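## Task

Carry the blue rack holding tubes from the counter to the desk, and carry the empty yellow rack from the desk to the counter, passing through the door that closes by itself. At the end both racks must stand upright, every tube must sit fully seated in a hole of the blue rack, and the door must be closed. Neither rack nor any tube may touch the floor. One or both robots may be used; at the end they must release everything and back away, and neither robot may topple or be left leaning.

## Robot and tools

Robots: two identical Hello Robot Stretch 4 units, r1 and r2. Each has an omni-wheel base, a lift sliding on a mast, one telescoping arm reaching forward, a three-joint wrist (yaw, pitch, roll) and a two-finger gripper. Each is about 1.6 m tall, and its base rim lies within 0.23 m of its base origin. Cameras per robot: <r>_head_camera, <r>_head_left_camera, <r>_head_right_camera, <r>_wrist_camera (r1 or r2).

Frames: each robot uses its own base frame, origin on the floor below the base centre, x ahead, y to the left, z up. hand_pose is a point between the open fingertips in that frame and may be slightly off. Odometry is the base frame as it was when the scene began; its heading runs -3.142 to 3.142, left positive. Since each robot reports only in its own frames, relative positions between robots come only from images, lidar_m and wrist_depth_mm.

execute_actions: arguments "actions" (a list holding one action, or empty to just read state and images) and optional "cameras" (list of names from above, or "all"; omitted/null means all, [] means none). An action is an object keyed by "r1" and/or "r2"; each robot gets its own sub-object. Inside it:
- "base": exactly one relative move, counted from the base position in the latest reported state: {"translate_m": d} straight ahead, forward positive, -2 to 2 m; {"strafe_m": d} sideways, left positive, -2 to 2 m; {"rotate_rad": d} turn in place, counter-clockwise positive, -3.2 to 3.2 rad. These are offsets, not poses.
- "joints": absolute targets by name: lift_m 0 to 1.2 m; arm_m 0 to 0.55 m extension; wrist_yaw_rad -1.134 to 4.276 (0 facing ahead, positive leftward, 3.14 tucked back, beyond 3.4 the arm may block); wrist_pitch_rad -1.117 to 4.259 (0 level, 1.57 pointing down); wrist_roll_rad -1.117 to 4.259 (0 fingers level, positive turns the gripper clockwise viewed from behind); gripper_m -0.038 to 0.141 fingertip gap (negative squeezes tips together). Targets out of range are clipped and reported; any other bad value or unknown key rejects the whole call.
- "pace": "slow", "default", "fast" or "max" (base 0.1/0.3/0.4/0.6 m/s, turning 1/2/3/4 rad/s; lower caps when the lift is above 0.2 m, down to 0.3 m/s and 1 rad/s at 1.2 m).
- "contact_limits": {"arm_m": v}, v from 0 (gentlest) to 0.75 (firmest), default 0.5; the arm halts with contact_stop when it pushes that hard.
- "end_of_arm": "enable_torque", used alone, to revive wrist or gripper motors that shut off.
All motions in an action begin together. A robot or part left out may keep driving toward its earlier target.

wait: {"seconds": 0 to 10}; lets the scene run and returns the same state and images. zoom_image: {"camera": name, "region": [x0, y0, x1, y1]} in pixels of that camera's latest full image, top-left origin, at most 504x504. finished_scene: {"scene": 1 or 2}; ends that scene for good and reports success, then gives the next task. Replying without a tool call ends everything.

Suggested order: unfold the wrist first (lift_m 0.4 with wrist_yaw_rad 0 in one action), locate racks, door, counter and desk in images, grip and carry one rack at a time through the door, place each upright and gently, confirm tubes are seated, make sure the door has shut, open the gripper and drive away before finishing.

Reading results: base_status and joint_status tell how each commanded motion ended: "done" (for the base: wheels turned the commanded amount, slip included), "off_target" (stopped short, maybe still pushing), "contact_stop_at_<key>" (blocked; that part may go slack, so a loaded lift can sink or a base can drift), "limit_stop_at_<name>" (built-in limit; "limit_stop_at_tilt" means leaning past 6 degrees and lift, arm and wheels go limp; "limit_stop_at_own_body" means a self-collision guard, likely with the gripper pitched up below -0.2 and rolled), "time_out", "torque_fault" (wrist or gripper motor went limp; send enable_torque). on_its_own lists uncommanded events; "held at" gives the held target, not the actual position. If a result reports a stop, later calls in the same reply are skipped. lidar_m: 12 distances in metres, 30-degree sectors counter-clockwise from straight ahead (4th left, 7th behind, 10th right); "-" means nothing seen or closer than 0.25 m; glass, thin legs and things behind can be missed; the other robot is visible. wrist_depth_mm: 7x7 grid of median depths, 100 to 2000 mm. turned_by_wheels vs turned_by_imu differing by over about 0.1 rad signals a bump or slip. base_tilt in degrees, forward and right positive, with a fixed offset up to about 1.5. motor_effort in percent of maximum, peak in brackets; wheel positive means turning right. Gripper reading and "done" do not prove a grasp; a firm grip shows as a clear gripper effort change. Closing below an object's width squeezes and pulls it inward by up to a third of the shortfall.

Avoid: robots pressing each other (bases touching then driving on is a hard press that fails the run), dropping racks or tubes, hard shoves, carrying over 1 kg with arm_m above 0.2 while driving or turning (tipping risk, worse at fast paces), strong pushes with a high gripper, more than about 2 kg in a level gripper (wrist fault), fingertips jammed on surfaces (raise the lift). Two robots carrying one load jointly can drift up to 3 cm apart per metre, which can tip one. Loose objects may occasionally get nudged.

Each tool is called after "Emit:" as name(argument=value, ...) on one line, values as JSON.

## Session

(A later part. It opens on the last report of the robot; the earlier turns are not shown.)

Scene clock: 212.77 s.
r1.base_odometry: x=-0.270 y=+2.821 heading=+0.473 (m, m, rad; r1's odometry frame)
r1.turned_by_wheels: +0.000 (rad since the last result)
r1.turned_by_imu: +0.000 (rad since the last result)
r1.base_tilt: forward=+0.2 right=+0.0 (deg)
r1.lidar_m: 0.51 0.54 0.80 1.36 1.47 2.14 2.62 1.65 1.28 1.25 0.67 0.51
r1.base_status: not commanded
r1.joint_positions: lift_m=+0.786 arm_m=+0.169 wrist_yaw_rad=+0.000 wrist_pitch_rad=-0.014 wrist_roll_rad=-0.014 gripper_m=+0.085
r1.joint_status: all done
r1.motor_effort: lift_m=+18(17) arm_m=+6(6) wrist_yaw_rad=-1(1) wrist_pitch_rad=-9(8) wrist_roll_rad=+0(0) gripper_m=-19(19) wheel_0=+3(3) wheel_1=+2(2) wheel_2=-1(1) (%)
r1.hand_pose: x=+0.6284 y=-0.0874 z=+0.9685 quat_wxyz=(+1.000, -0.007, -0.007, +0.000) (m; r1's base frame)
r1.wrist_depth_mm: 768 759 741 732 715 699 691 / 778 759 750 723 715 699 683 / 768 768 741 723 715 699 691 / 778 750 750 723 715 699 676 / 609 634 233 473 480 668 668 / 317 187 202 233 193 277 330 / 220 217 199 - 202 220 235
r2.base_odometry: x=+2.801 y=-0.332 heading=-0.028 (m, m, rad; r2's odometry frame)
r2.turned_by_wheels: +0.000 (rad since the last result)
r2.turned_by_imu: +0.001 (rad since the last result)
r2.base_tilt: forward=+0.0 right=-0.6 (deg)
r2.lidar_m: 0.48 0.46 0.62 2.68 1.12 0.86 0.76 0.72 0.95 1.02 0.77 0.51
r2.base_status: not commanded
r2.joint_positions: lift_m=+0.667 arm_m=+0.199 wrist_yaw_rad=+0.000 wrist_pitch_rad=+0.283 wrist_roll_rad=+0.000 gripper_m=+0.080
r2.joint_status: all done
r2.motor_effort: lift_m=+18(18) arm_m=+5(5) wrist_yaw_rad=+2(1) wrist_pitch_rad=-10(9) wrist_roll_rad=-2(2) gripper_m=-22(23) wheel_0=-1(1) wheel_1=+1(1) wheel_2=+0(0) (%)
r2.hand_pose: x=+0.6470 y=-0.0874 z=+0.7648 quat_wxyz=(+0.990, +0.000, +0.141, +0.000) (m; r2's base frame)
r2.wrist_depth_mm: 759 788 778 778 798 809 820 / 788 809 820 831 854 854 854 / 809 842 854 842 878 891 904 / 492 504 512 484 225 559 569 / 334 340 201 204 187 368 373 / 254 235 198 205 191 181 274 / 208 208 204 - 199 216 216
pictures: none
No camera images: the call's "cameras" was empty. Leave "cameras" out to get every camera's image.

Emit:
execute_actions(actions=[{"r2":{"joints":{"gripper_m":0.141},"pace":"slow"},"r1":{"joints":{"gripper_m":0.141},"pace":"slow"}}], cameras=["r1_wrist_camera","r2_wrist_camera"])

Emit:
execute_actions(actions=[{"r2":{"joints":{"arm_m":0},"base":{"translate_m":-0.2}},"r1":{"joints":{"arm_m":0},"base":{"translate_m":-0.3}}}])

Scene clock: 218.53 s.
r1.base_odometry: x=-0.270 y=+2.821 heading=+0.473 (m, m, rad; r1's odometry frame)
r1.turned_by_wheels: +0.000 (rad since the last result)
r1.turned_by_imu: +0.001 (rad since the last result)
r1.base_tilt: forward=+0.0 right=+0.0 (deg)
r1.lidar_m: 0.51 0.54 0.80 1.35 1.45 2.16 2.63 1.66 1.28 1.25 0.68 0.52
r1.base_status: not commanded
r1.joint_positions: lift_m=+0.786 arm_m=+0.169 wrist_yaw_rad=+0.000 wrist_pitch_rad=-0.015 wrist_roll_rad=-0.014 gripper_m=+0.141
r1.joint_status: all done
r1.motor_effort: lift_m=+18(18) arm_m=+6(6) wrist_yaw_rad=-1(1) wrist_pitch_rad=-7(9) wrist_roll_rad=+0(1) gripper_m=+1(19) wheel_0=+3(3) wheel_1=+2(2) wheel_2=-1(1) (%)
r1.hand_pose: x=+0.6284 y=-0.0874 z=+0.9687 quat_wxyz=(+1.000, -0.007, -0.007, +0.000) (m; r1's base frame)
r1.wrist_depth_mm: 778 759 750 723 715 691 683 / 768 750 741 723 715 699 683 / 778 759 750 732 715 699 691 / 778 768 741 732 723 707 683 / 621 640 469 480 480 676 683 / 319 271 203 232 206 279 334 / 220 219 216 - 217 223 236
r2.base_odometry: x=+2.801 y=-0.332 heading=-0.028 (m, m, rad; r2's odometry frame)
r2.turned_by_wheels: +0.000 (rad since the last result)
r2.turned_by_imu: +0.002 (rad since the last result)
r2.base_tilt: forward=+0.1 right=-0.6 (deg)
r2.lidar_m: 0.46 0.46 0.60 2.66 1.13 0.87 0.78 0.72 0.93 1.03 0.75 0.53
r2.base_status: not commanded
r2.joint_positions: lift_m=+0.667 arm_m=+0.199 wrist_yaw_rad=+0.000 wrist_pitch_rad=+0.282 wrist_roll_rad=+0.000 gripper_m=+0.141
r2.joint_status: all done
r2.motor_effort: lift_m=+18(18) arm_m=+5(5) wrist_yaw_rad=+2(2) wrist_pitch_rad=-7(10) wrist_roll_rad=-2(2) gripper_m=-2(23) wheel_0=-1(1) wheel_1=+1(1) wheel_2=+0(0) (%)
r2.hand_pose: x=+0.6471 y=-0.0874 z=+0.7651 quat_wxyz=(+0.990, +0.000, +0.141, +0.000) (m; r2's base frame)
r2.wrist_depth_mm: 759 759 778 798 809 809 820 / 798 809 820 842 842 854 866 / 809 831 831 854 866 891 891 / 496 504 521 254 259 564 569 / 338 343 221 213 204 368 375 / 255 246 224 207 208 210 274 / 208 208 213 - 212 217 227
pictures: r1_wrist_camera, r2_wrist_camera
camera_calibration (this result's frames):
r1_wrist_camera: T_world_to_cam=[[-0.00976301, -0.999215, 0.0383945, -0.129115], [0.0250992, -0.0386291, -0.998938, 1.0044], [0.999637, -0.00878898, 0.0254567, -0.428139], [0, 0, 0, 1]] pos_world=[0.401513, -0.0939779, 1.01919]
r2_wrist_camera: T_world_to_cam=[[0.0410531, -0.999154, 0.00247897, -0.104928], [-0.29339, -0.0144264, -0.955884, 0.971874], [0.955111, 0.0385147, -0.293734, -0.160799], [0, 0, 0, 1]] pos_world=[0.443027, -0.0846254, 0.882027]
Images, in order (width x height): r1_wrist_camera 616x392, r2_wrist_camera 616x392.

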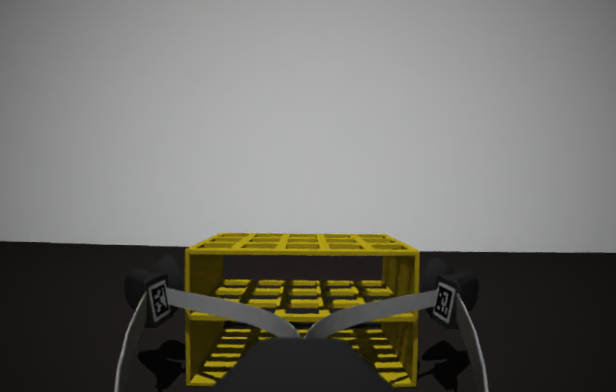

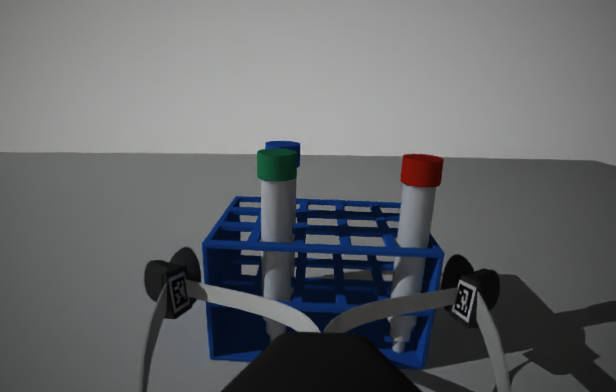

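Scene clock: 221.00 s.
r1.base_odometry: x=-0.537 y=+2.684 heading=+0.472 (m, m, rad; r1's odometry frame)
r1.turned_by_wheels: +0.000 (rad since the last result)
r1.turned_by_imu: +0.000 (rad since the last result)
r1.base_tilt: forward=+0.1 right=-0.1 (deg)
r1.lidar_m: 0.79 0.86 1.27 1.38 1.49 2.19 2.32 1.60 1.25 1.23 1.32 0.82
r1.base_status: done
r1.joint_positions: lift_m=+0.786 arm_m=+0.001 wrist_yaw_rad=+0.000 wrist_pitch_rad=-0.015 wrist_roll_rad=-0.014 gripper_m=+0.141
r1.joint_status: all done
r1.motor_effort: lift_m=+18(18) arm_m=-5(4) wrist_yaw_rad=-2(2) wrist_pitch_rad=-6(7) wrist_roll_rad=+0(1) gripper_m=+0(1) wheel_0=-2(6) wheel_1=-2(8) wheel_2=+2(13) (%)
r1.hand_pose: x=+0.4603 y=-0.0874 z=+0.9688 quat_wxyz=(+1.000, -0.007, -0.008, +0.000) (m; r1's base frame)
r1.wrist_depth_mm: 1255 1255 1205 1205 1160 1138 1118 / 1255 1255 1229 1205 1182 1138 1118 / 1281 1229 1205 1182 1182 1160 1118 / 1255 1229 1205 1182 1182 1160 1138 / 634 654 668 668 691 691 691 / 621 603 597 585 564 564 559 / 615 609 603 - 580 564 559
r2.base_odometry: x=+2.601 y=-0.326 heading=-0.028 (m, m, rad; r2's odometry frame)
r2.turned_by_wheels: +0.000 (rad since the last result)
r2.turned_by_imu: +0.001 (rad since the last result)
r2.base_tilt: forward=+0.1 right=-0.6 (deg)
r2.lidar_m: 0.66 0.66 0.90 2.67 0.83 0.64 0.58 0.58 0.68 1.05 1.07 0.72
r2.base_status: done
r2.joint_positions: lift_m=+0.667 arm_m=+0.001 wrist_yaw_rad=+0.000 wrist_pitch_rad=+0.282 wrist_roll_rad=+0.000 gripper_m=+0.141
r2.joint_status: all done
r2.motor_effort: lift_m=+18(18) arm_m=-5(7) wrist_yaw_rad=+3(2) wrist_pitch_rad=-7(6) wrist_roll_rad=-2(2) gripper_m=+0(0) wheel_0=+0(5) wheel_1=-1(5) wheel_2=+0(10) (%)
r2.hand_pose: x=+0.4491 y=-0.0875 z=+0.7651 quat_wxyz=(+0.990, +0.000, +0.141, +0.000) (m; r2's base frame)
r2.wrist_depth_mm: 1118 1118 1160 1182 1182 1182 1205 / 1160 1160 1182 1205 1229 1255 1229 / 931 960 1008 759 1138 1205 1138 / 500 512 521 544 554 569 585 / 917 1336 1336 1397 1397 1430 1078 / 1098 1397 1366 1430 1397 211 1182 / 1098 1160 1205 - 1205 1182 1160
pictures: r1_head_camera, r1_head_left_camera, r1_head_right_camera, r1_wrist_camera, r2_head_camera, r2_head_left_camera, r2_head_right_camera, r2_wrist_camera
camera_calibration (this result's frames):
r1_wrist_camera: T_world_to_cam=[[-0.00999871, -0.999213, 0.0383916, -0.130713], [0.025372, -0.0386347, -0.998931, 1.00856], [0.999628, -0.00901395, 0.0257383, -0.260346], [0, 0, 0, 1]] pos_world=[0.233353, -0.0939917, 1.0192]
r2_wrist_camera: T_world_to_cam=[[0.0406874, -0.999169, 0.00248034, -0.0967418], [-0.293368, -0.0143192, -0.955892, 0.913815], [0.955133, 0.0381651, -0.293707, 0.0281914], [0, 0, 0, 1]] pos_world=[0.245094, -0.0846522, 0.882028]
Images, in order (width x height): r1_head_camera 420x560, r1_head_left_camera 420x672, r1_head_right_camera 420x672, r1_wrist_camera 616x392, r2_head_camera 420x560, r2_head_left_camera 420x672, r2_head_right_camera 420x672, r2_wrist_camera 616x392.

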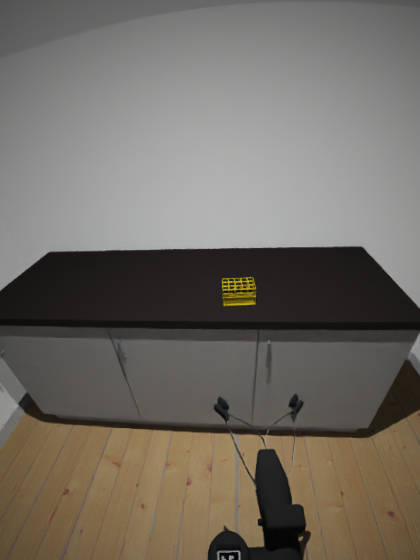

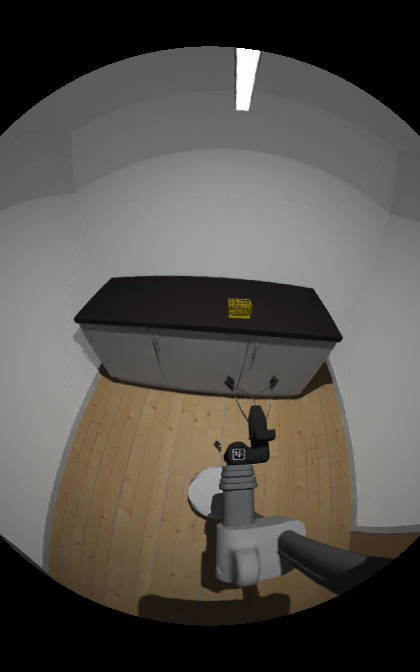

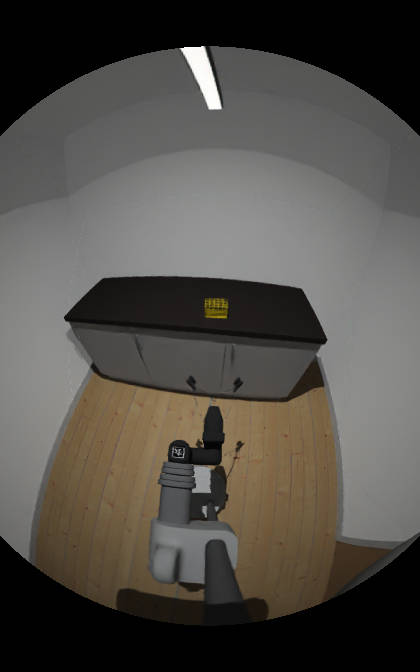

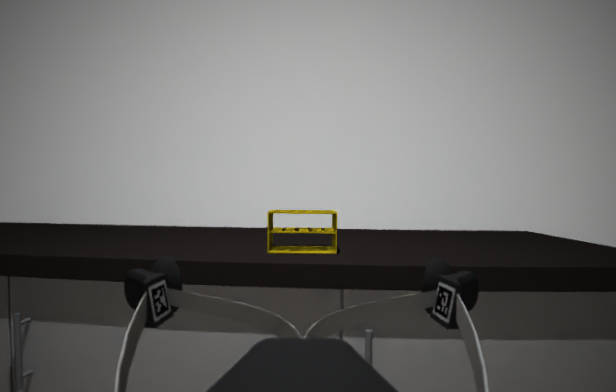

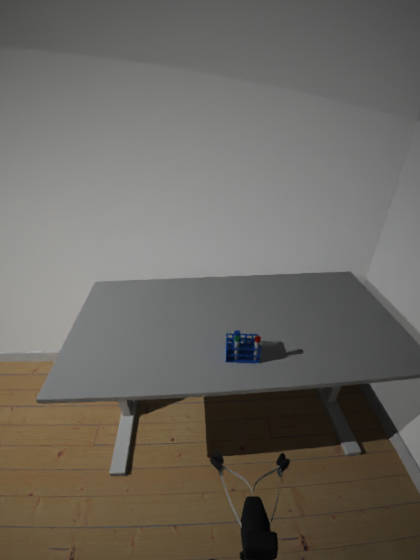

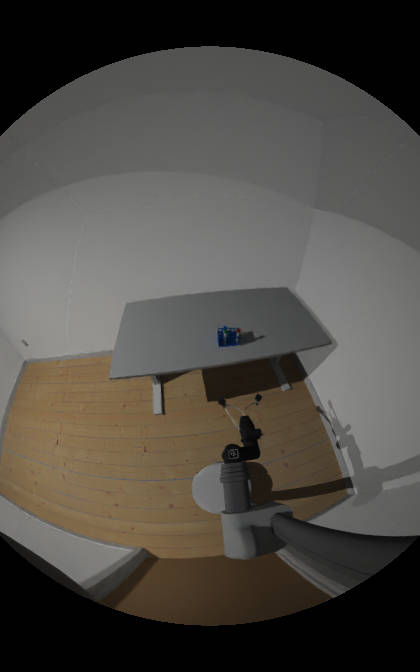

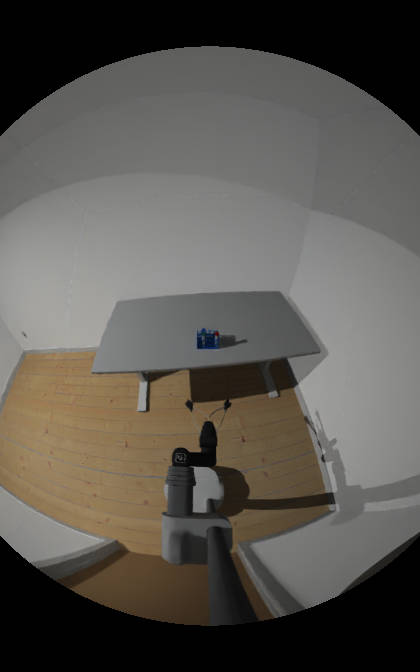

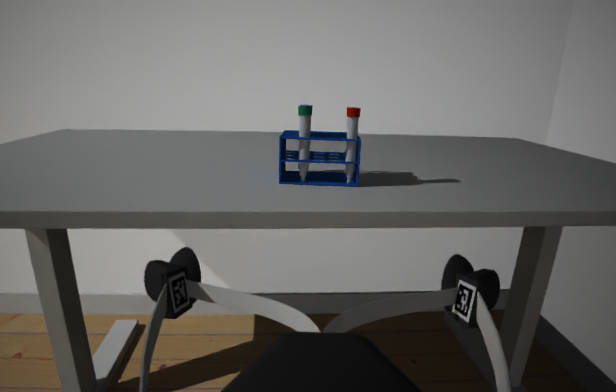

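Emit:
zoom_image(camera="r2_wrist_camera", region=[260,90,380,200])

Region (260, 90, 380, 200) of r2_wrist_camera's 616x392 image, scaled by 4.200; it fills the top 462 rows of this view, and the rest is white.

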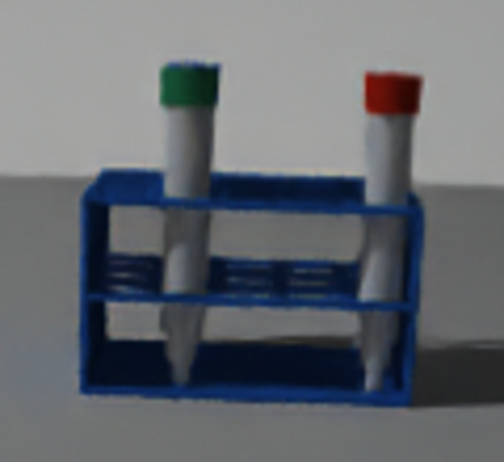

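Emit:
finished_scene(scene=1)

The scene is finished: the task was done.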